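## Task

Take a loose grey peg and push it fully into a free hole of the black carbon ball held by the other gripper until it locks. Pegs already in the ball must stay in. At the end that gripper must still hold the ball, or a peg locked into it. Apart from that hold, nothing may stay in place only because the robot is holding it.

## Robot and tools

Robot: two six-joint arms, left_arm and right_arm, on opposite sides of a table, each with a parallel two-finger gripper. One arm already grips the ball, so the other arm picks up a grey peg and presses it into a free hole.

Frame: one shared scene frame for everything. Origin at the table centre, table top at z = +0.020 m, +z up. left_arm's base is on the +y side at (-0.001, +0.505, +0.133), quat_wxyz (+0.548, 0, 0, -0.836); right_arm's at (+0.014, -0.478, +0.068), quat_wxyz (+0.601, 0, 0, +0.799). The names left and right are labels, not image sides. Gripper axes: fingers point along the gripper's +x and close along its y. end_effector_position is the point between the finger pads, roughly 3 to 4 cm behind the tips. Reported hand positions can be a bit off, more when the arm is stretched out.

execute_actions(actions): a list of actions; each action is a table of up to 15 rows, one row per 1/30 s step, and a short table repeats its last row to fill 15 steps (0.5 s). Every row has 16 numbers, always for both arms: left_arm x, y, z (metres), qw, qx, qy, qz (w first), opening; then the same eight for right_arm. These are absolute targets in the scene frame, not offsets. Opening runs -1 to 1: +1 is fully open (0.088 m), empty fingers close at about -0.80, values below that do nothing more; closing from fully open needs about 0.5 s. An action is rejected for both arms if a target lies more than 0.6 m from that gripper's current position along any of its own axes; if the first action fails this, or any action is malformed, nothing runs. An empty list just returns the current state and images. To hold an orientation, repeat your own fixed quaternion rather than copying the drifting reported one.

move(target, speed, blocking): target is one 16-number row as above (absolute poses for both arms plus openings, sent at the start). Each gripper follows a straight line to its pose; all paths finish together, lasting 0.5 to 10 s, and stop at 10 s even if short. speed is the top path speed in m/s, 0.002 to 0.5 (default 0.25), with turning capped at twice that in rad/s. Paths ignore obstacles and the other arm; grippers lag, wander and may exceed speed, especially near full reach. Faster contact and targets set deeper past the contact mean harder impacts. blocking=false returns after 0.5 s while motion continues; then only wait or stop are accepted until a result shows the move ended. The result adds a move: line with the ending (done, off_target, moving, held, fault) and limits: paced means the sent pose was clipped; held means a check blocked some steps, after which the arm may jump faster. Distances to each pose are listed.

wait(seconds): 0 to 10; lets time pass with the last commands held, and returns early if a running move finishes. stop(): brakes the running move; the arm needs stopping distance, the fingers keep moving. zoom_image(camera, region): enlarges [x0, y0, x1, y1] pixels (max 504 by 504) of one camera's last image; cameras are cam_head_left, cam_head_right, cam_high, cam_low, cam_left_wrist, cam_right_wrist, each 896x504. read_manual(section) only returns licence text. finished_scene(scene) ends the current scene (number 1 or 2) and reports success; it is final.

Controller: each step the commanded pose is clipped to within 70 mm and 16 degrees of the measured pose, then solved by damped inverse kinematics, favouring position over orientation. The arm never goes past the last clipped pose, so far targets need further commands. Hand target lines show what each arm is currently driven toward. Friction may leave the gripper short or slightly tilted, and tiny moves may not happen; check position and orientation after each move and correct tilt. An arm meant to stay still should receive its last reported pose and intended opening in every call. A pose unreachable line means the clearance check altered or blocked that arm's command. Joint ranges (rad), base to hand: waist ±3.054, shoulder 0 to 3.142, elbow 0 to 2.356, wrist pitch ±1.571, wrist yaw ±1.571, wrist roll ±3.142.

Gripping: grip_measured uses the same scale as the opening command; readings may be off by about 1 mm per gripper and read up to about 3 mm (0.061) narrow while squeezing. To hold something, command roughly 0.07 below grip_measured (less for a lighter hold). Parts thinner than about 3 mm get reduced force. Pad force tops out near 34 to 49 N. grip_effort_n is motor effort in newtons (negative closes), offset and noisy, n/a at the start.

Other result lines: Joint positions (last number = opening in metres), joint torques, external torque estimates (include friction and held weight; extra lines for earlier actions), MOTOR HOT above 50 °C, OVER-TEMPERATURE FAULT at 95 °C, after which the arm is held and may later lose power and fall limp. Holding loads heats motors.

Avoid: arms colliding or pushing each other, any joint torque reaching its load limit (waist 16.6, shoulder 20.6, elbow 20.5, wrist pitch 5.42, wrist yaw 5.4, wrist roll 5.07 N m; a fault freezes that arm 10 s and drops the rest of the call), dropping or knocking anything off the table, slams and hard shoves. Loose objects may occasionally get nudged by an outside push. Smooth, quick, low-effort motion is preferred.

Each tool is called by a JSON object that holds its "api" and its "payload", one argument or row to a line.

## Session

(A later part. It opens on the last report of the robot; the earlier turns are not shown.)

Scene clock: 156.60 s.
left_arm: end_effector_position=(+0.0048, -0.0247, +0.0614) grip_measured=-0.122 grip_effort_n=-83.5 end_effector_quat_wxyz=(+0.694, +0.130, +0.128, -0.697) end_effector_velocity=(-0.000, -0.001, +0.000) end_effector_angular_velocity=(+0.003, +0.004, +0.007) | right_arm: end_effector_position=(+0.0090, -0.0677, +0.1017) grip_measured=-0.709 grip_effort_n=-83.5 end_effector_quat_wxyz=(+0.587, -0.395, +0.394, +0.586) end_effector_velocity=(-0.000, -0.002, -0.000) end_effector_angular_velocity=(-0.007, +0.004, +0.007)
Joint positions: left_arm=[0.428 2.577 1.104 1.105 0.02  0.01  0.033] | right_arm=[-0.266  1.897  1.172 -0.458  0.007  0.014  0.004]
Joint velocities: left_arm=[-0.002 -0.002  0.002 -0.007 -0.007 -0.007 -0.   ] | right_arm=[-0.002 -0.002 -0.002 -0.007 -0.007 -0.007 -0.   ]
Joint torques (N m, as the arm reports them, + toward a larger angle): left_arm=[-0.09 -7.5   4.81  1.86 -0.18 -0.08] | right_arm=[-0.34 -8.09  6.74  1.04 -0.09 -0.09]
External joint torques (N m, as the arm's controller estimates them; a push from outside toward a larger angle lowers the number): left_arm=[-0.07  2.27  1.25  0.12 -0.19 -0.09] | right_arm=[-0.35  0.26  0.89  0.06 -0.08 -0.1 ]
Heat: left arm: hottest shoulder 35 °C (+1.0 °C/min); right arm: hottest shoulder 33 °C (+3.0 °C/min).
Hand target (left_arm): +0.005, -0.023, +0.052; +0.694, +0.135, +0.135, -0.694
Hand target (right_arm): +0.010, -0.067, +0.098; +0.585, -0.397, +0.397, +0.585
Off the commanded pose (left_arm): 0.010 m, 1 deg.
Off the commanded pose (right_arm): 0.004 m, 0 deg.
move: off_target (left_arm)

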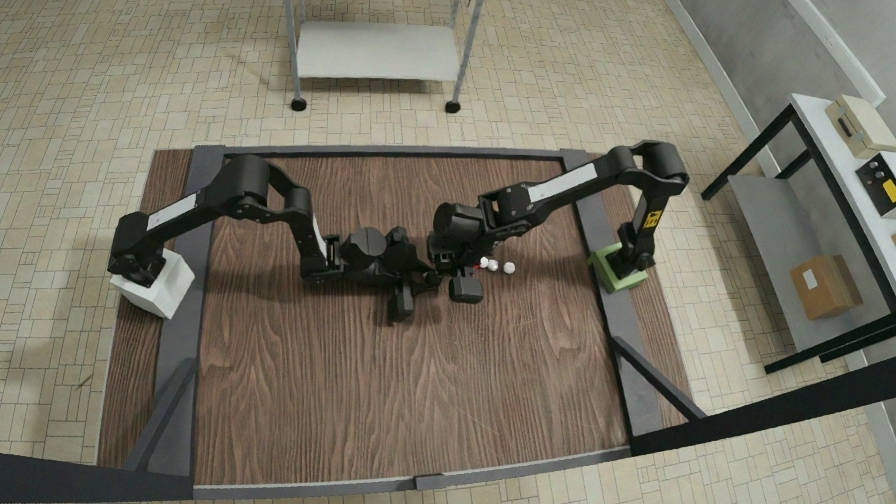

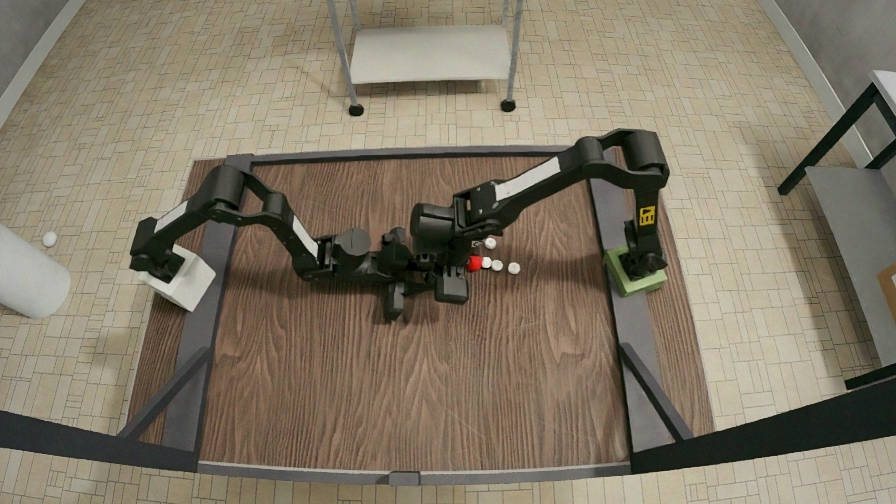

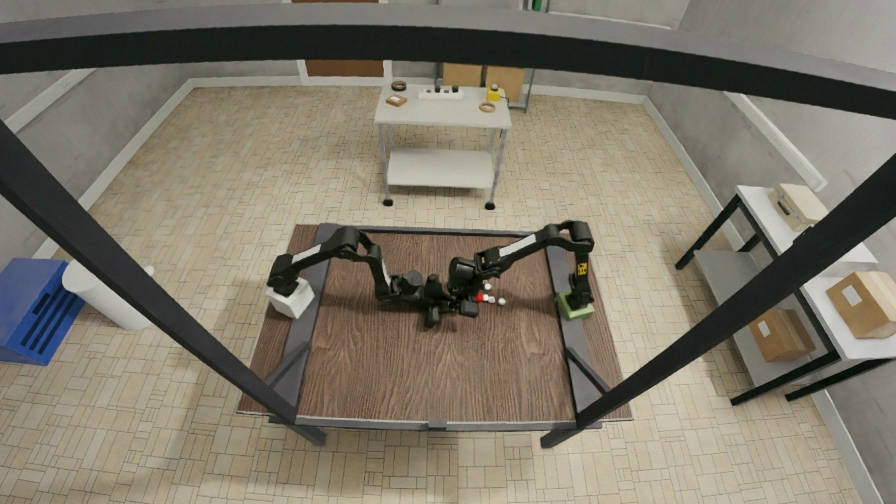

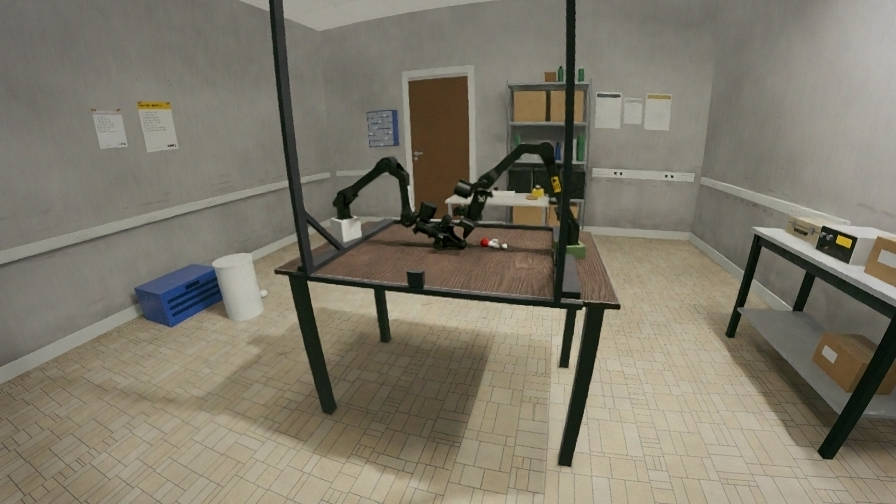

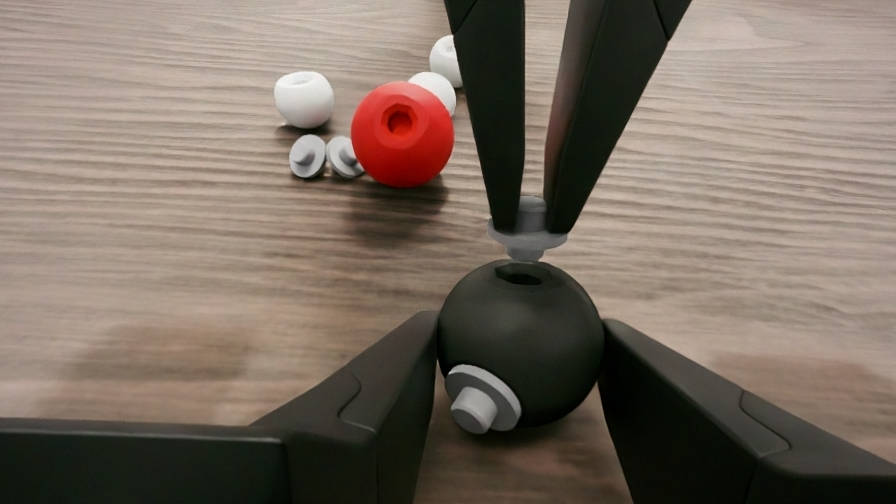

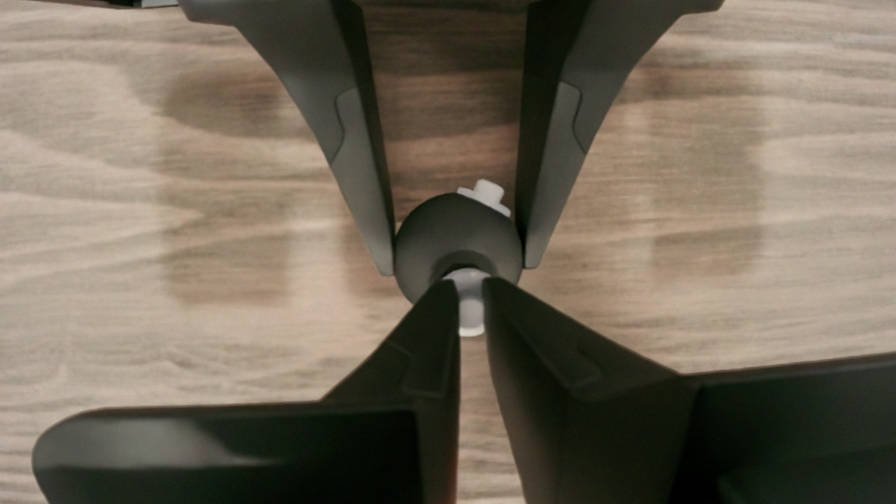

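{"api": "move", "payload": {
  "target": [0.005,-0.023,0.052,0.6941,0.1349,0.1349,-0.6941,-0.19,0.0098,-0.0648,0.0926,0.5854,-0.3966,0.3966,0.5854,-0.78],
  "speed": 0.008
}}

{"api": "zoom_image", "payload": {
  "camera": "cam_left_wrist",
  "region": [420, 120, 640, 320]
}}

{"api": "zoom_image", "payload": {
  "camera": "cam_right_wrist",
  "region": [380, 160, 560, 340]
}}

Scene clock: 164.20 s.
left_arm: end_effector_position=(+0.0048, -0.0248, +0.0614) grip_measured=-0.122 grip_effort_n=-83.5 end_effector_quat_wxyz=(+0.694, +0.130, +0.128, -0.697) end_effector_velocity=(-0.001, +0.001, -0.001) end_effector_angular_velocity=(+0.007, -0.015, +0.011) | right_arm: end_effector_position=(+0.0089, -0.0654, +0.0965) grip_measured=-0.709 grip_effort_n=-83.5 end_effector_quat_wxyz=(+0.587, -0.394, +0.394, +0.586) end_effector_velocity=(-0.000, -0.005, -0.002) end_effector_angular_velocity=(-0.022, +0.004, +0.007)
Joint positions: left_arm=[0.428 2.577 1.104 1.106 0.02  0.01  0.033] | right_arm=[-0.266  1.914  1.172 -0.441  0.007  0.014  0.004]
Joint velocities: left_arm=[-0.007 -0.002 -0.002 -0.007 -0.022  0.007 -0.   ] | right_arm=[-0.002 -0.002 -0.002 -0.022 -0.007 -0.007 -0.   ]
Joint torques (N m, as the arm reports them, + toward a larger angle): left_arm=[-0.07 -7.52  4.97  1.86 -0.18 -0.12] | right_arm=[-0.38 -7.85  6.62  1.01 -0.13 -0.13]
External joint torques (N m, as the arm's controller estimates them; a push from outside toward a larger angle lowers the number): left_arm=[-0.02  2.21  1.44  0.13 -0.19 -0.13] | right_arm=[-0.39  0.68  0.71  0.01 -0.12 -0.13]
Heat: left arm: hottest shoulder 35 °C (+0.0 °C/min); right arm: hottest shoulder 33 °C (+3.0 °C/min).
Hand target (left_arm): +0.005, -0.023, +0.052; +0.694, +0.135, +0.135, -0.694
Hand target (right_arm): +0.010, -0.065, +0.093; +0.585, -0.397, +0.397, +0.585
Off the commanded pose (left_arm): 0.010 m, 1 deg.
Off the commanded pose (right_arm): 0.004 m, 0 deg.
move: off_target (left_arm)

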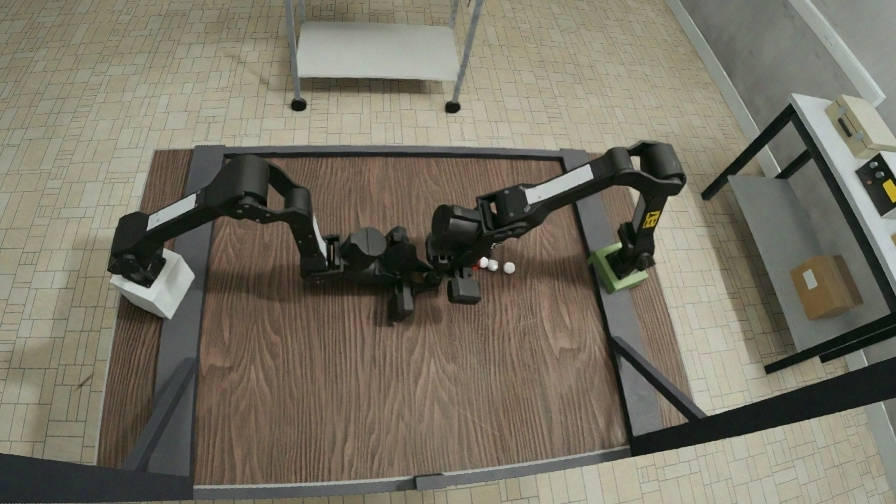

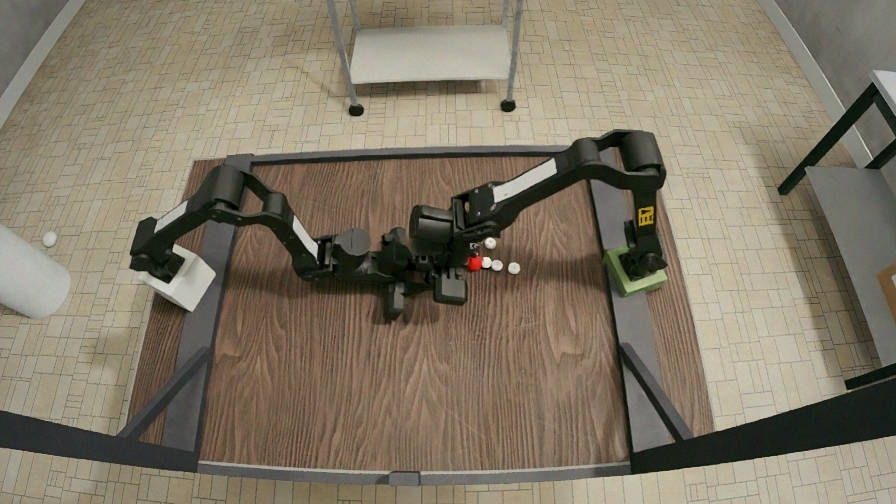

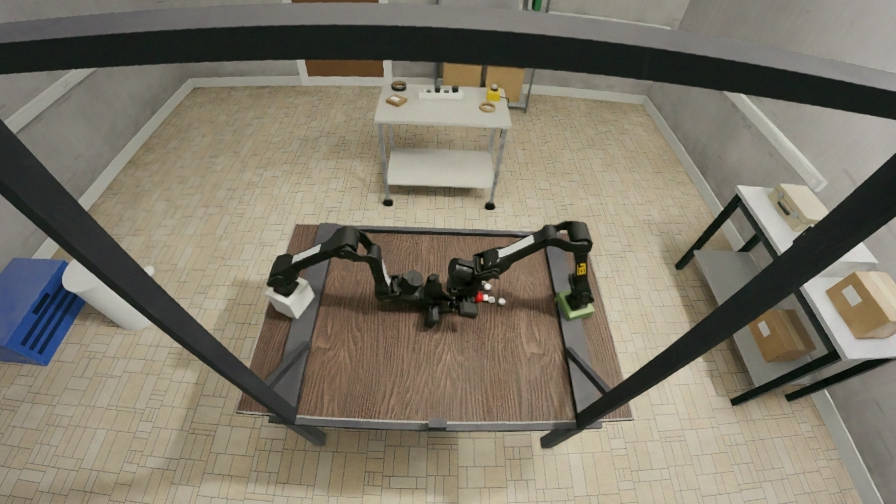

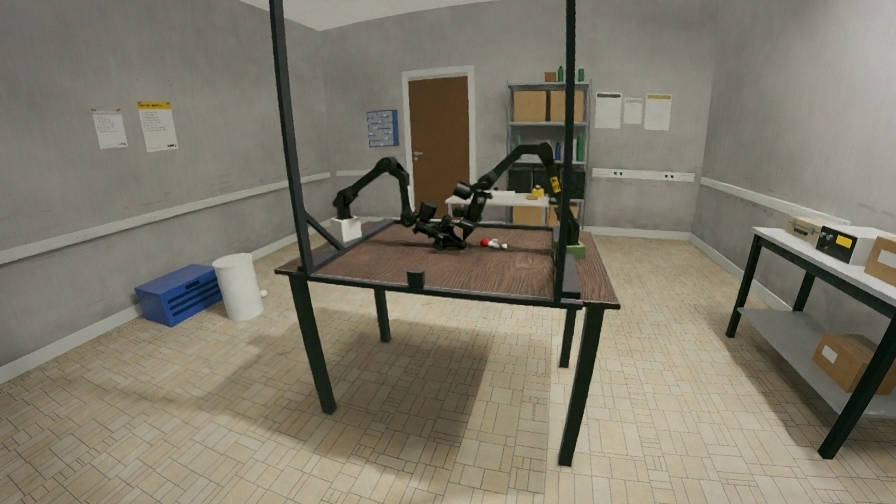

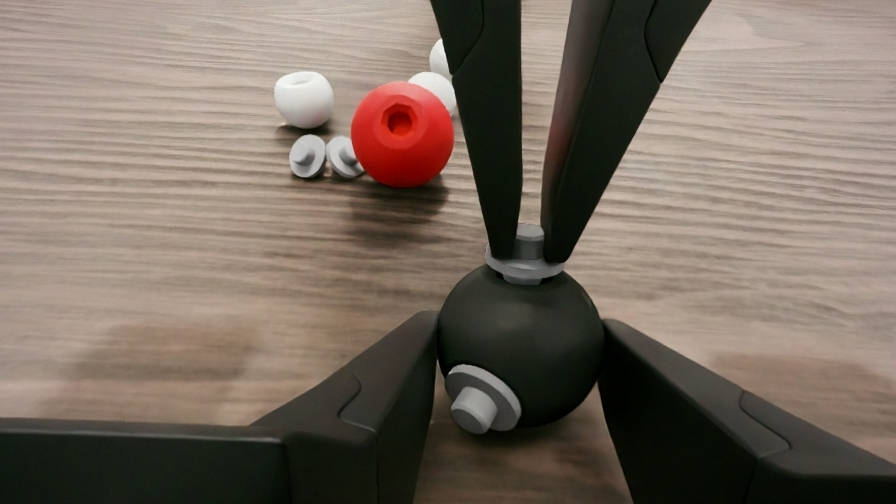

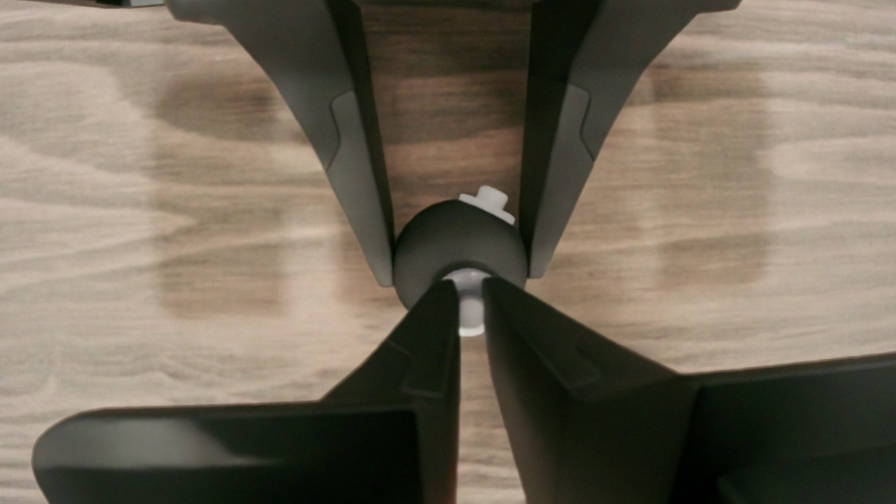

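Region (420, 120, 640, 320) of cam_left_wrist's 896x504 image, scaled by 2.291, with more detail than that image has; it fills the top 458 rows of this view, and the rest is white.

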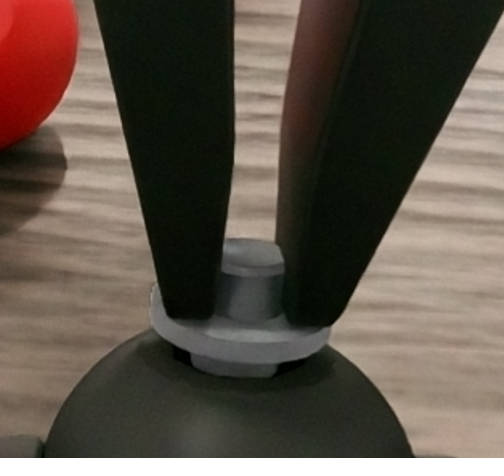

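Region (380, 160, 560, 340) of cam_right_wrist's 896x504 image, scaled by 2.800, with more detail than that image has.

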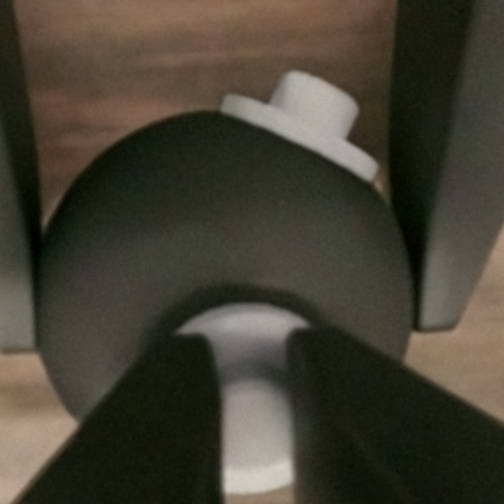

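{"api": "move", "payload": {
  "target": [0.005,-0.023,0.052,0.6941,0.1349,0.1349,-0.6941,-0.19,0.0098,-0.0691,0.0765,0.5781,-0.4072,0.4072,0.5781,-0.78],
  "speed": 0.015
}}

{"api": "zoom_image", "payload": {
  "camera": "cam_left_wrist",
  "region": [420, 120, 640, 320]
}}

{"api": "zoom_image", "payload": {
  "camera": "cam_right_wrist",
  "region": [380, 160, 560, 340]
}}

Scene clock: 170.47 s.
left_arm: end_effector_position=(+0.0048, -0.0248, +0.0614) grip_measured=-0.122 grip_effort_n=-83.5 end_effector_quat_wxyz=(+0.694, +0.130, +0.128, -0.697) end_effector_velocity=(+0.000, -0.000, +0.002) end_effector_angular_velocity=(-0.007, +0.009, -0.002) | right_arm: end_effector_position=(+0.0088, -0.0652, +0.0915) grip_measured=-0.709 grip_effort_n=-83.5 end_effector_quat_wxyz=(+0.586, -0.397, +0.397, +0.585) end_effector_velocity=(+0.002, -0.002, -0.000) end_effector_angular_velocity=(-0.007, -0.001, +0.016)
Joint positions: left_arm=[0.428 2.578 1.104 1.106 0.02  0.01  0.033] | right_arm=[-0.266  1.928  1.172 -0.434  0.006  0.014  0.004]
Joint velocities: left_arm=[ 0.002 -0.002 -0.002  0.007  0.007 -0.007 -0.   ] | right_arm=[-0.007 -0.002 -0.002 -0.007 -0.007 -0.022  0.   ]
Joint torques (N m, as the arm reports them, + toward a larger angle): left_arm=[-0.12 -7.65  4.89  1.8  -0.18 -0.08] | right_arm=[-0.24 -5.52  5.4   1.13 -0.12 -0.08]
External joint torques (N m, as the arm's controller estimates them; a push from outside toward a larger angle lowers the number): left_arm=[-0.17  2.02  1.38  0.09 -0.18 -0.09] | right_arm=[-0.24  2.97 -0.4   0.15 -0.11 -0.08]
Heat: left arm: hottest shoulder 35 °C (+0.0 °C/min); right arm: hottest shoulder 33 °C (+3.0 °C/min).
Hand target (left_arm): +0.005, -0.023, +0.052; +0.694, +0.135, +0.135, -0.694
Hand target (right_arm): +0.010, -0.070, +0.077; +0.578, -0.407, +0.407, +0.578
Off the commanded pose (left_arm): 0.010 m, 1 deg.
Off the commanded pose (right_arm): 0.015 m, 2 deg.
move: off_target (left_arm, right_arm)

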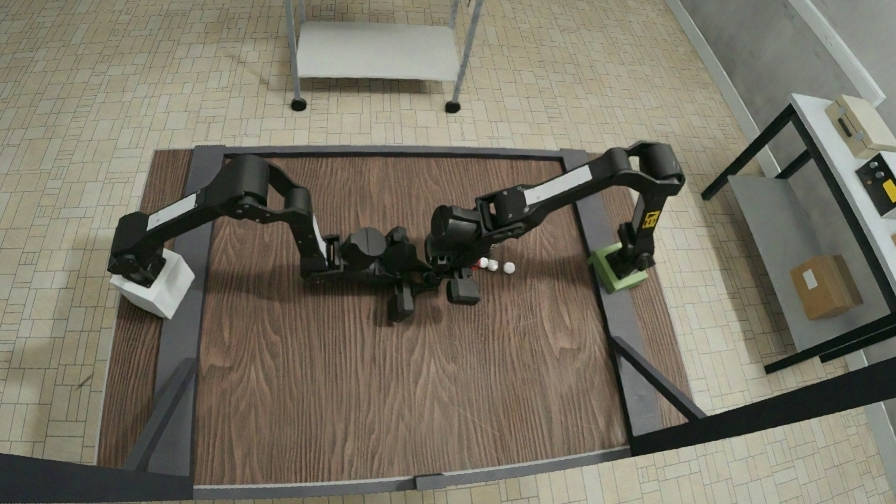

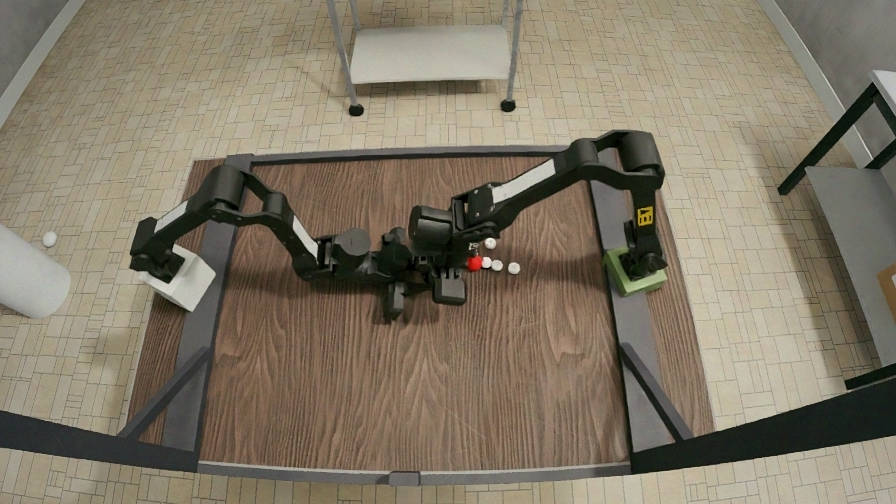

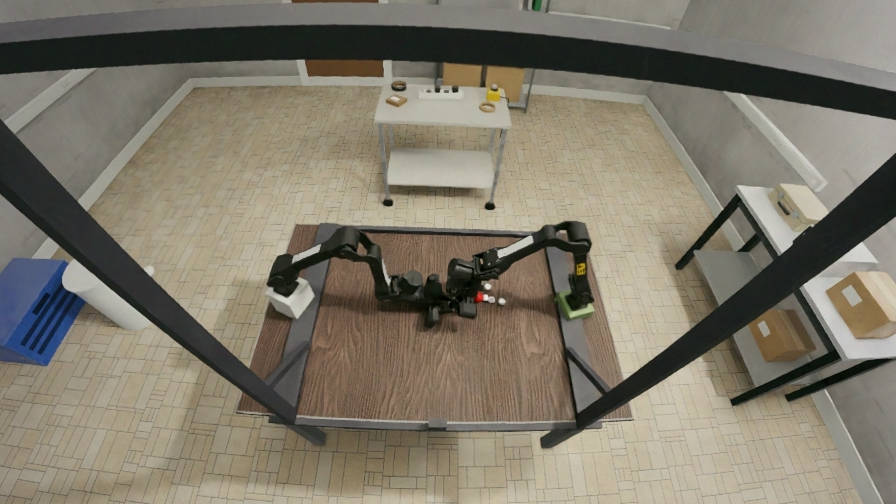

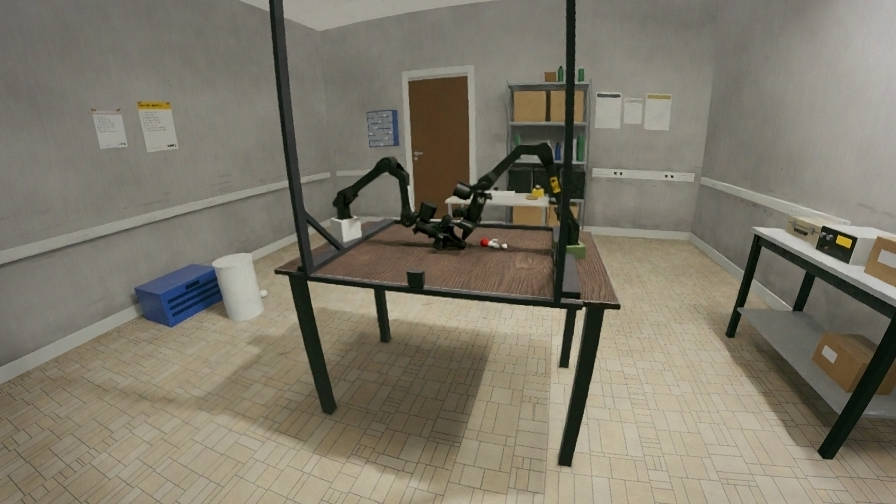

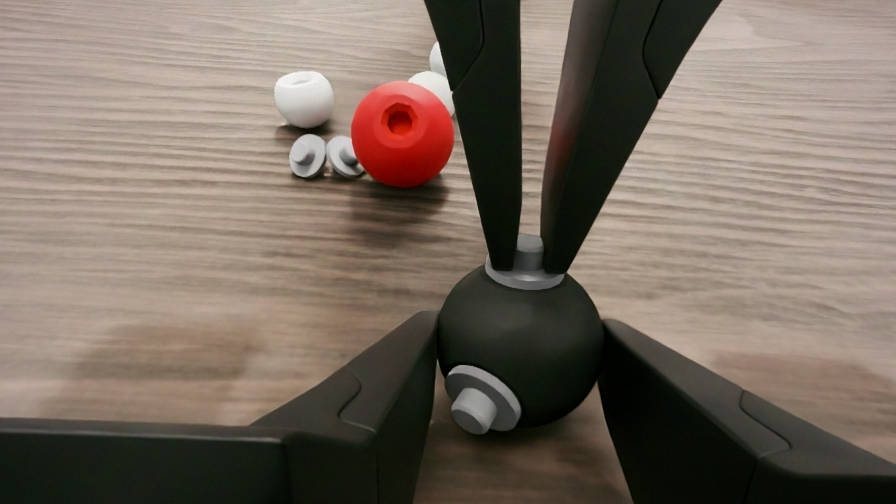

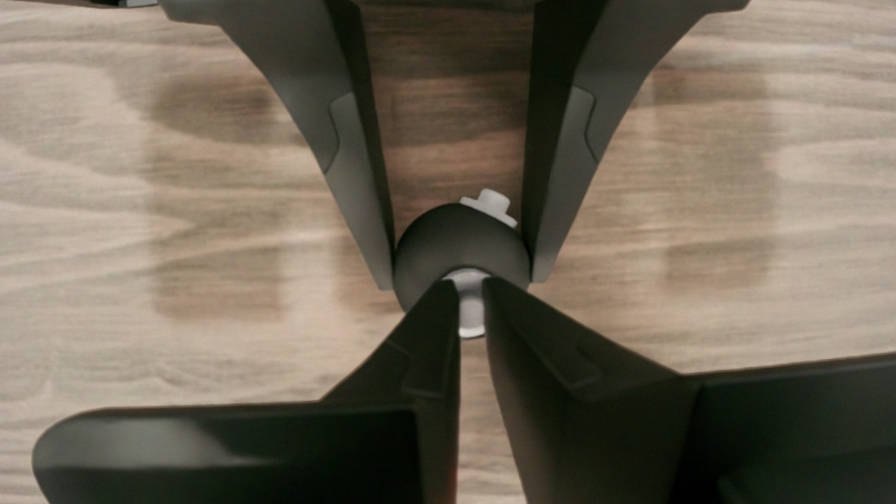

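Region (420, 120, 640, 320) of cam_left_wrist's 896x504 image, scaled by 2.291, with more detail than that image has; it fills the top 458 rows of this view, and the rest is white.

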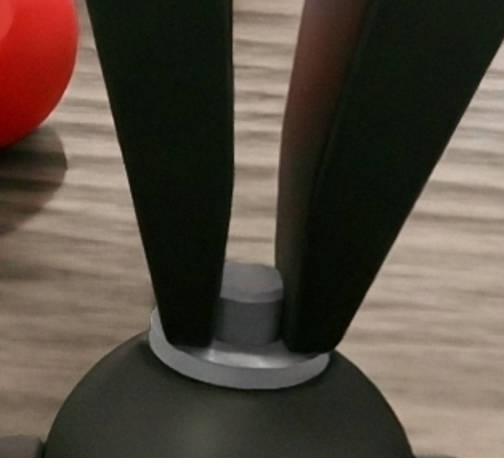

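Region (380, 160, 560, 340) of cam_right_wrist's 896x504 image, scaled by 2.800, with more detail than that image has.

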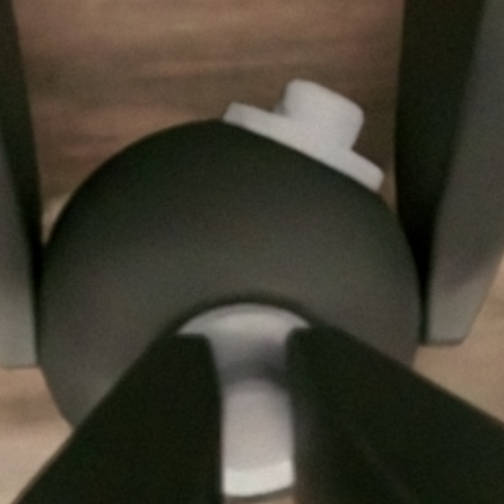

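{"api": "execute_actions", "payload": {
  "actions": [
    [[0.005,-0.023,0.052,0.6941,0.1349,0.1349,-0.6941,-0.19,0.0098,-0.0691,0.0765,0.5781,-0.4072,0.4072,0.5781,-0.72],[0.005,-0.023,0.052,0.6941,0.1349,0.1349,-0.6941,-0.19,0.0098,-0.0691,0.0765,0.5781,-0.4072,0.4072,0.5781,-0.70],[0.005,-0.023,0.052,0.6941,0.1349,0.1349,-0.6941,-0.19,0.0098,-0.0691,0.0765,0.5781,-0.4072,0.4072,0.5781,-0.68],[0.005,-0.023,0.052,0.6941,0.1349,0.1349,-0.6941,-0.19,0.0098,-0.0691,0.0765,0.5781,-0.4072,0.4072,0.5781,-0.66],[0.005,-0.023,0.052,0.6941,0.1349,0.1349,-0.6941,-0.19,0.0098,-0.0691,0.0765,0.5781,-0.4072,0.4072,0.5781,-0.64],[0.005,-0.023,0.052,0.6941,0.1349,0.1349,-0.6941,-0.19,0.0098,-0.0691,0.0765,0.5781,-0.4072,0.4072,0.5781,-0.62],[0.005,-0.023,0.052,0.6941,0.1349,0.1349,-0.6941,-0.19,0.0098,-0.0691,0.0765,0.5781,-0.4072,0.4072,0.5781,-0.60]],
    [[0.005,-0.023,0.052,0.6941,0.1349,0.1349,-0.6941,-0.19,0.0098,-0.0702,0.0738,0.5766,-0.4093,0.4093,0.5766,-0.60],[0.005,-0.023,0.052,0.6941,0.1349,0.1349,-0.6941,-0.19,0.0098,-0.0702,0.0738,0.5766,-0.4093,0.4093,0.5766,-0.60],[0.005,-0.023,0.052,0.6941,0.1349,0.1349,-0.6941,-0.19,0.0098,-0.0702,0.0738,0.5766,-0.4093,0.4093,0.5766,-0.60],[0.005,-0.023,0.052,0.6941,0.1349,0.1349,-0.6941,-0.19,0.0098,-0.0713,0.0712,0.5751,-0.4114,0.4114,0.5751,-0.60],[0.005,-0.023,0.052,0.6941,0.1349,0.1349,-0.6941,-0.19,0.0098,-0.0713,0.0712,0.5751,-0.4114,0.4114,0.5751,-0.60],[0.005,-0.023,0.052,0.6941,0.1349,0.1349,-0.6941,-0.19,0.0098,-0.0713,0.0712,0.5751,-0.4114,0.4114,0.5751,-0.60],[0.005,-0.023,0.052,0.6941,0.1349,0.1349,-0.6941,-0.19,0.0098,-0.0723,0.0685,0.5736,-0.4134,0.4134,0.5736,-0.60],[0.005,-0.023,0.052,0.6941,0.1349,0.1349,-0.6941,-0.19,0.0098,-0.0723,0.0685,0.5736,-0.4134,0.4134,0.5736,-0.60],[0.005,-0.023,0.052,0.6941,0.1349,0.1349,-0.6941,-0.19,0.0098,-0.0723,0.0685,0.5736,-0.4134,0.4134,0.5736,-0.60],[0.005,-0.023,0.052,0.6941,0.1349,0.1349,-0.6941,-0.19,0.0098,-0.0734,0.0659,0.5721,-0.4155,0.4155,0.5721,-0.60],[0.005,-0.023,0.052,0.6941,0.1349,0.1349,-0.6941,-0.19,0.0098,-0.0734,0.0659,0.5721,-0.4155,0.4155,0.5721,-0.60],[0.005,-0.023,0.052,0.6941,0.1349,0.1349,-0.6941,-0.19,0.0098,-0.0734,0.0659,0.5721,-0.4155,0.4155,0.5721,-0.60],[0.005,-0.023,0.052,0.6941,0.1349,0.1349,-0.6941,-0.19,0.0098,-0.0745,0.0632,0.5706,-0.4176,0.4176,0.5706,-0.60]],
    [[0.005,-0.023,0.052,0.6941,0.1349,0.1349,-0.6941,-0.19,0.0098,-0.0745,0.0632,0.5706,-0.4176,0.4176,0.5706,-0.60]]
  ]
}}

{"api": "zoom_image", "payload": {
  "camera": "cam_left_wrist",
  "region": [420, 120, 640, 320]
}}

{"api": "zoom_image", "payload": {
  "camera": "cam_right_wrist",
  "region": [380, 180, 560, 360]
}}

Scene clock: 187.57 s.
left_arm: end_effector_position=(+0.0049, -0.0249, +0.0614) grip_measured=-0.122 grip_effort_n=-83.5 end_effector_quat_wxyz=(+0.694, +0.130, +0.128, -0.697) end_effector_velocity=(-0.000, -0.001, +0.000) end_effector_angular_velocity=(+0.002, -0.009, +0.002) | right_arm: end_effector_position=(+0.0089, -0.0657, +0.0876) grip_measured=-0.604 grip_effort_n=19.3 end_effector_quat_wxyz=(+0.584, -0.399, +0.399, +0.583) end_effector_velocity=(-0.000, -0.002, -0.000) end_effector_angular_velocity=(-0.007, +0.004, +0.007)
Joint positions: left_arm=[0.428 2.578 1.104 1.106 0.02  0.01  0.033] | right_arm=[-0.266  1.938  1.172 -0.433  0.006  0.014  0.009]
Joint velocities: left_arm=[-0.002 -0.002  0.002 -0.007 -0.007  0.007  0.   ] | right_arm=[-0.002 -0.002 -0.002 -0.007 -0.007 -0.007 -0.001]
Joint torques (N m, as the arm reports them, + toward a larger angle): left_arm=[-0.11 -7.55  4.86  1.79 -0.18 -0.1 ] | right_arm=[-0.23 -3.31  4.48  0.94 -0.09 -0.01]
External joint torques (N m, as the arm's controller estimates them; a push from outside toward a larger angle lowers the number): left_arm=[-0.15  2.22  1.29  0.05 -0.18 -0.11] | right_arm=[-0.22  5.21 -1.28 -0.03 -0.08 -0.01]
External joint torques at the end of the 1st action: left_arm=[-0.08  2.14  1.28  0.07 -0.19 -0.14] | right_arm=[-0.39  3.   -0.49  0.08 -0.07 -0.1 ]
External joint torques at the end of the 2nd action: left_arm=[-0.06  1.94  1.33  0.11 -0.18 -0.12] | right_arm=[-0.18  4.9  -1.28  0.01 -0.08 -0.08]
Heat: left arm: hottest shoulder 35 °C (+1.0 °C/min); right arm: hottest shoulder 32 °C (+1.0 °C/min).
Hand target (left_arm): +0.005, -0.023, +0.052; +0.694, +0.135, +0.135, -0.694
Hand target (right_arm): +0.010, -0.076, +0.064; +0.571, -0.418, +0.418, +0.571
Off the commanded pose (left_arm): 0.010 m, 1 deg.
Off the commanded pose (right_arm): 0.026 m, 4 deg.

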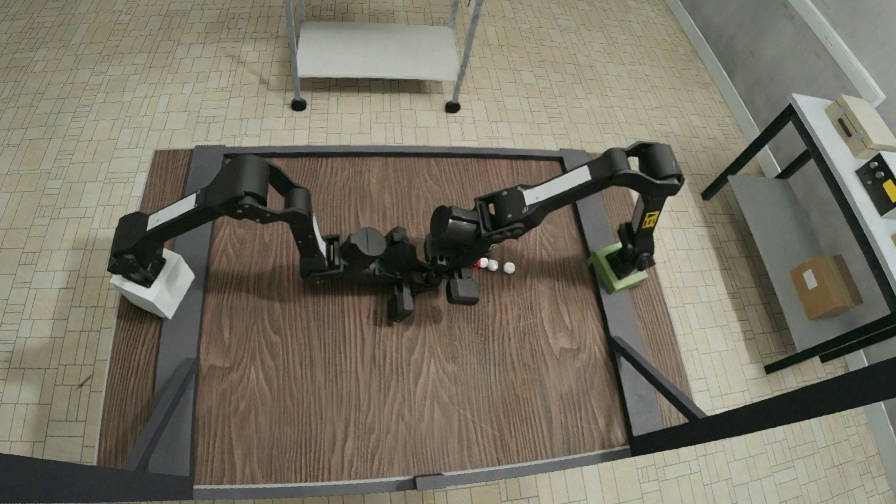

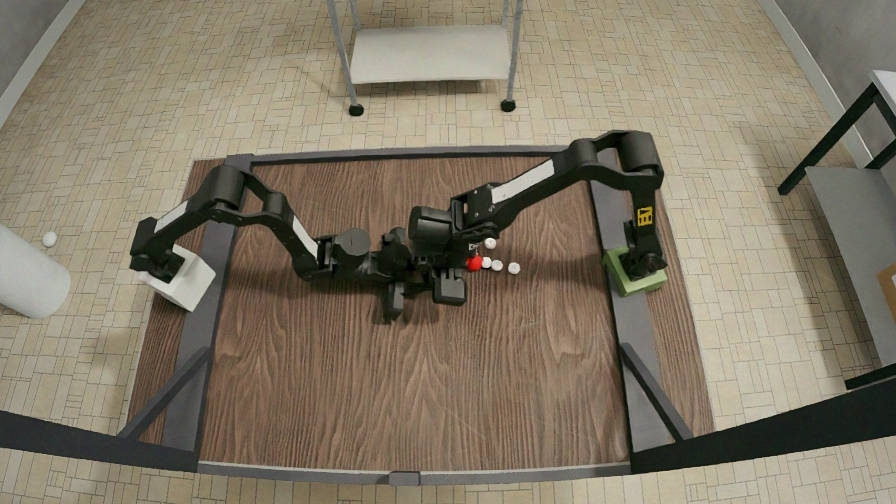

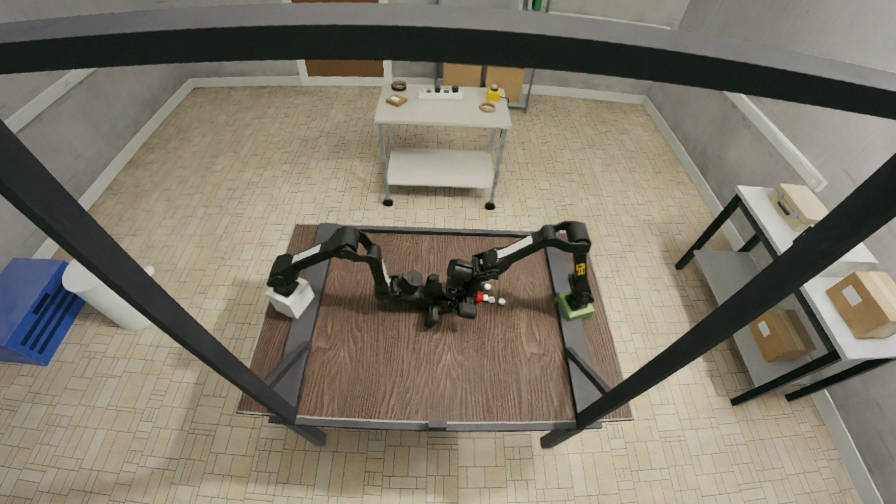

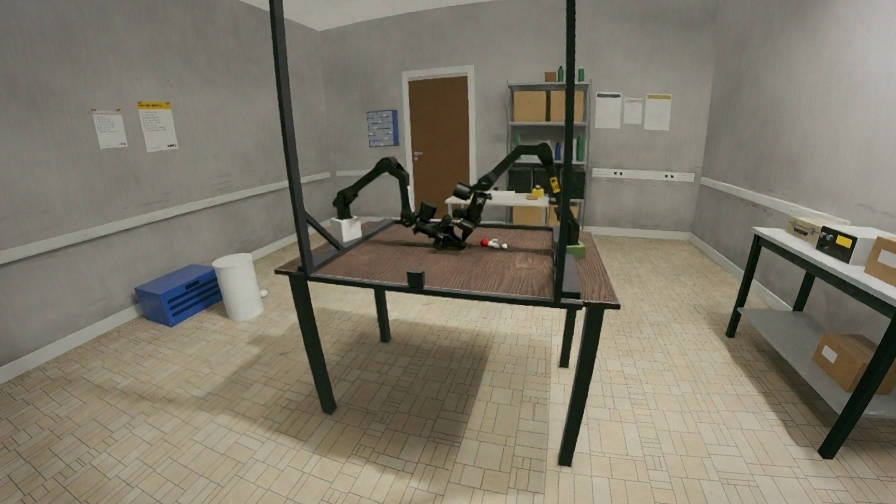

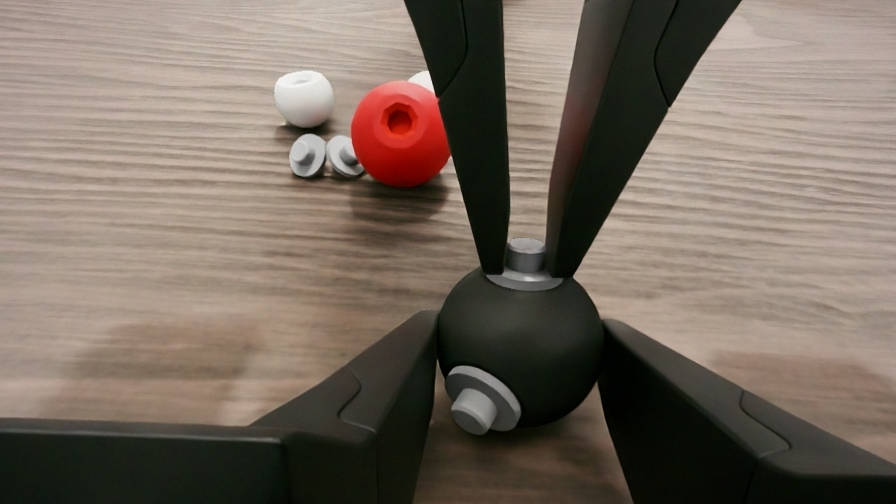

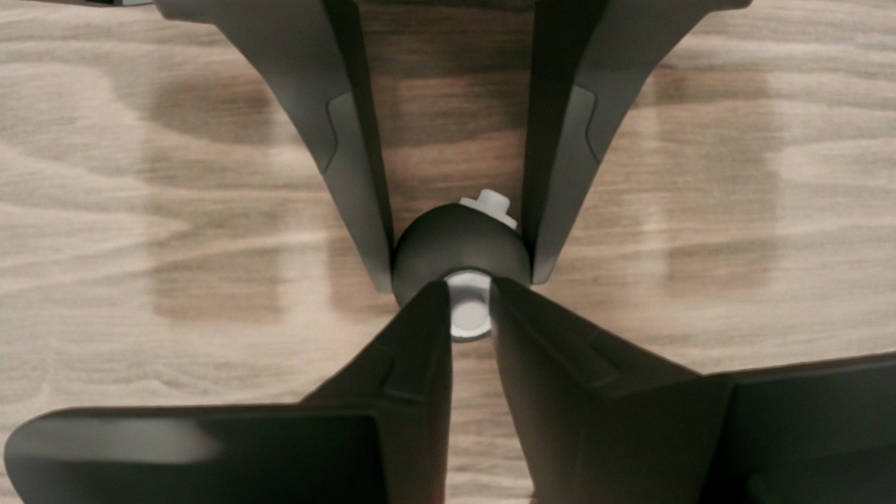

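Region (420, 120, 640, 320) of cam_left_wrist's 896x504 image, scaled by 2.291, with more detail than that image has; it fills the top 458 rows of this view, and the rest is white.

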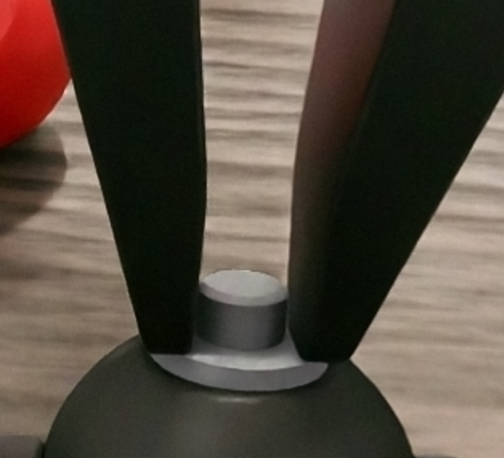

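Region (380, 180, 560, 360) of cam_right_wrist's 896x504 image, scaled by 2.800, with more detail than that image has.

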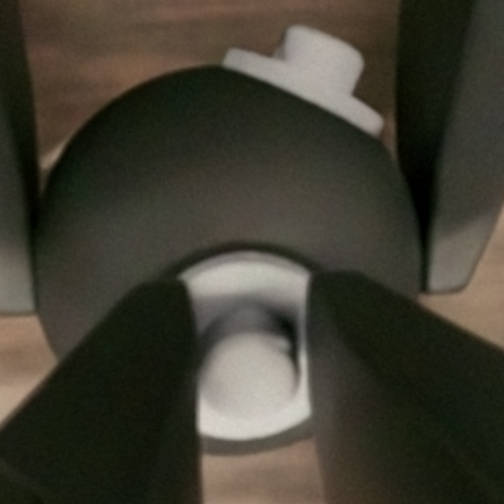

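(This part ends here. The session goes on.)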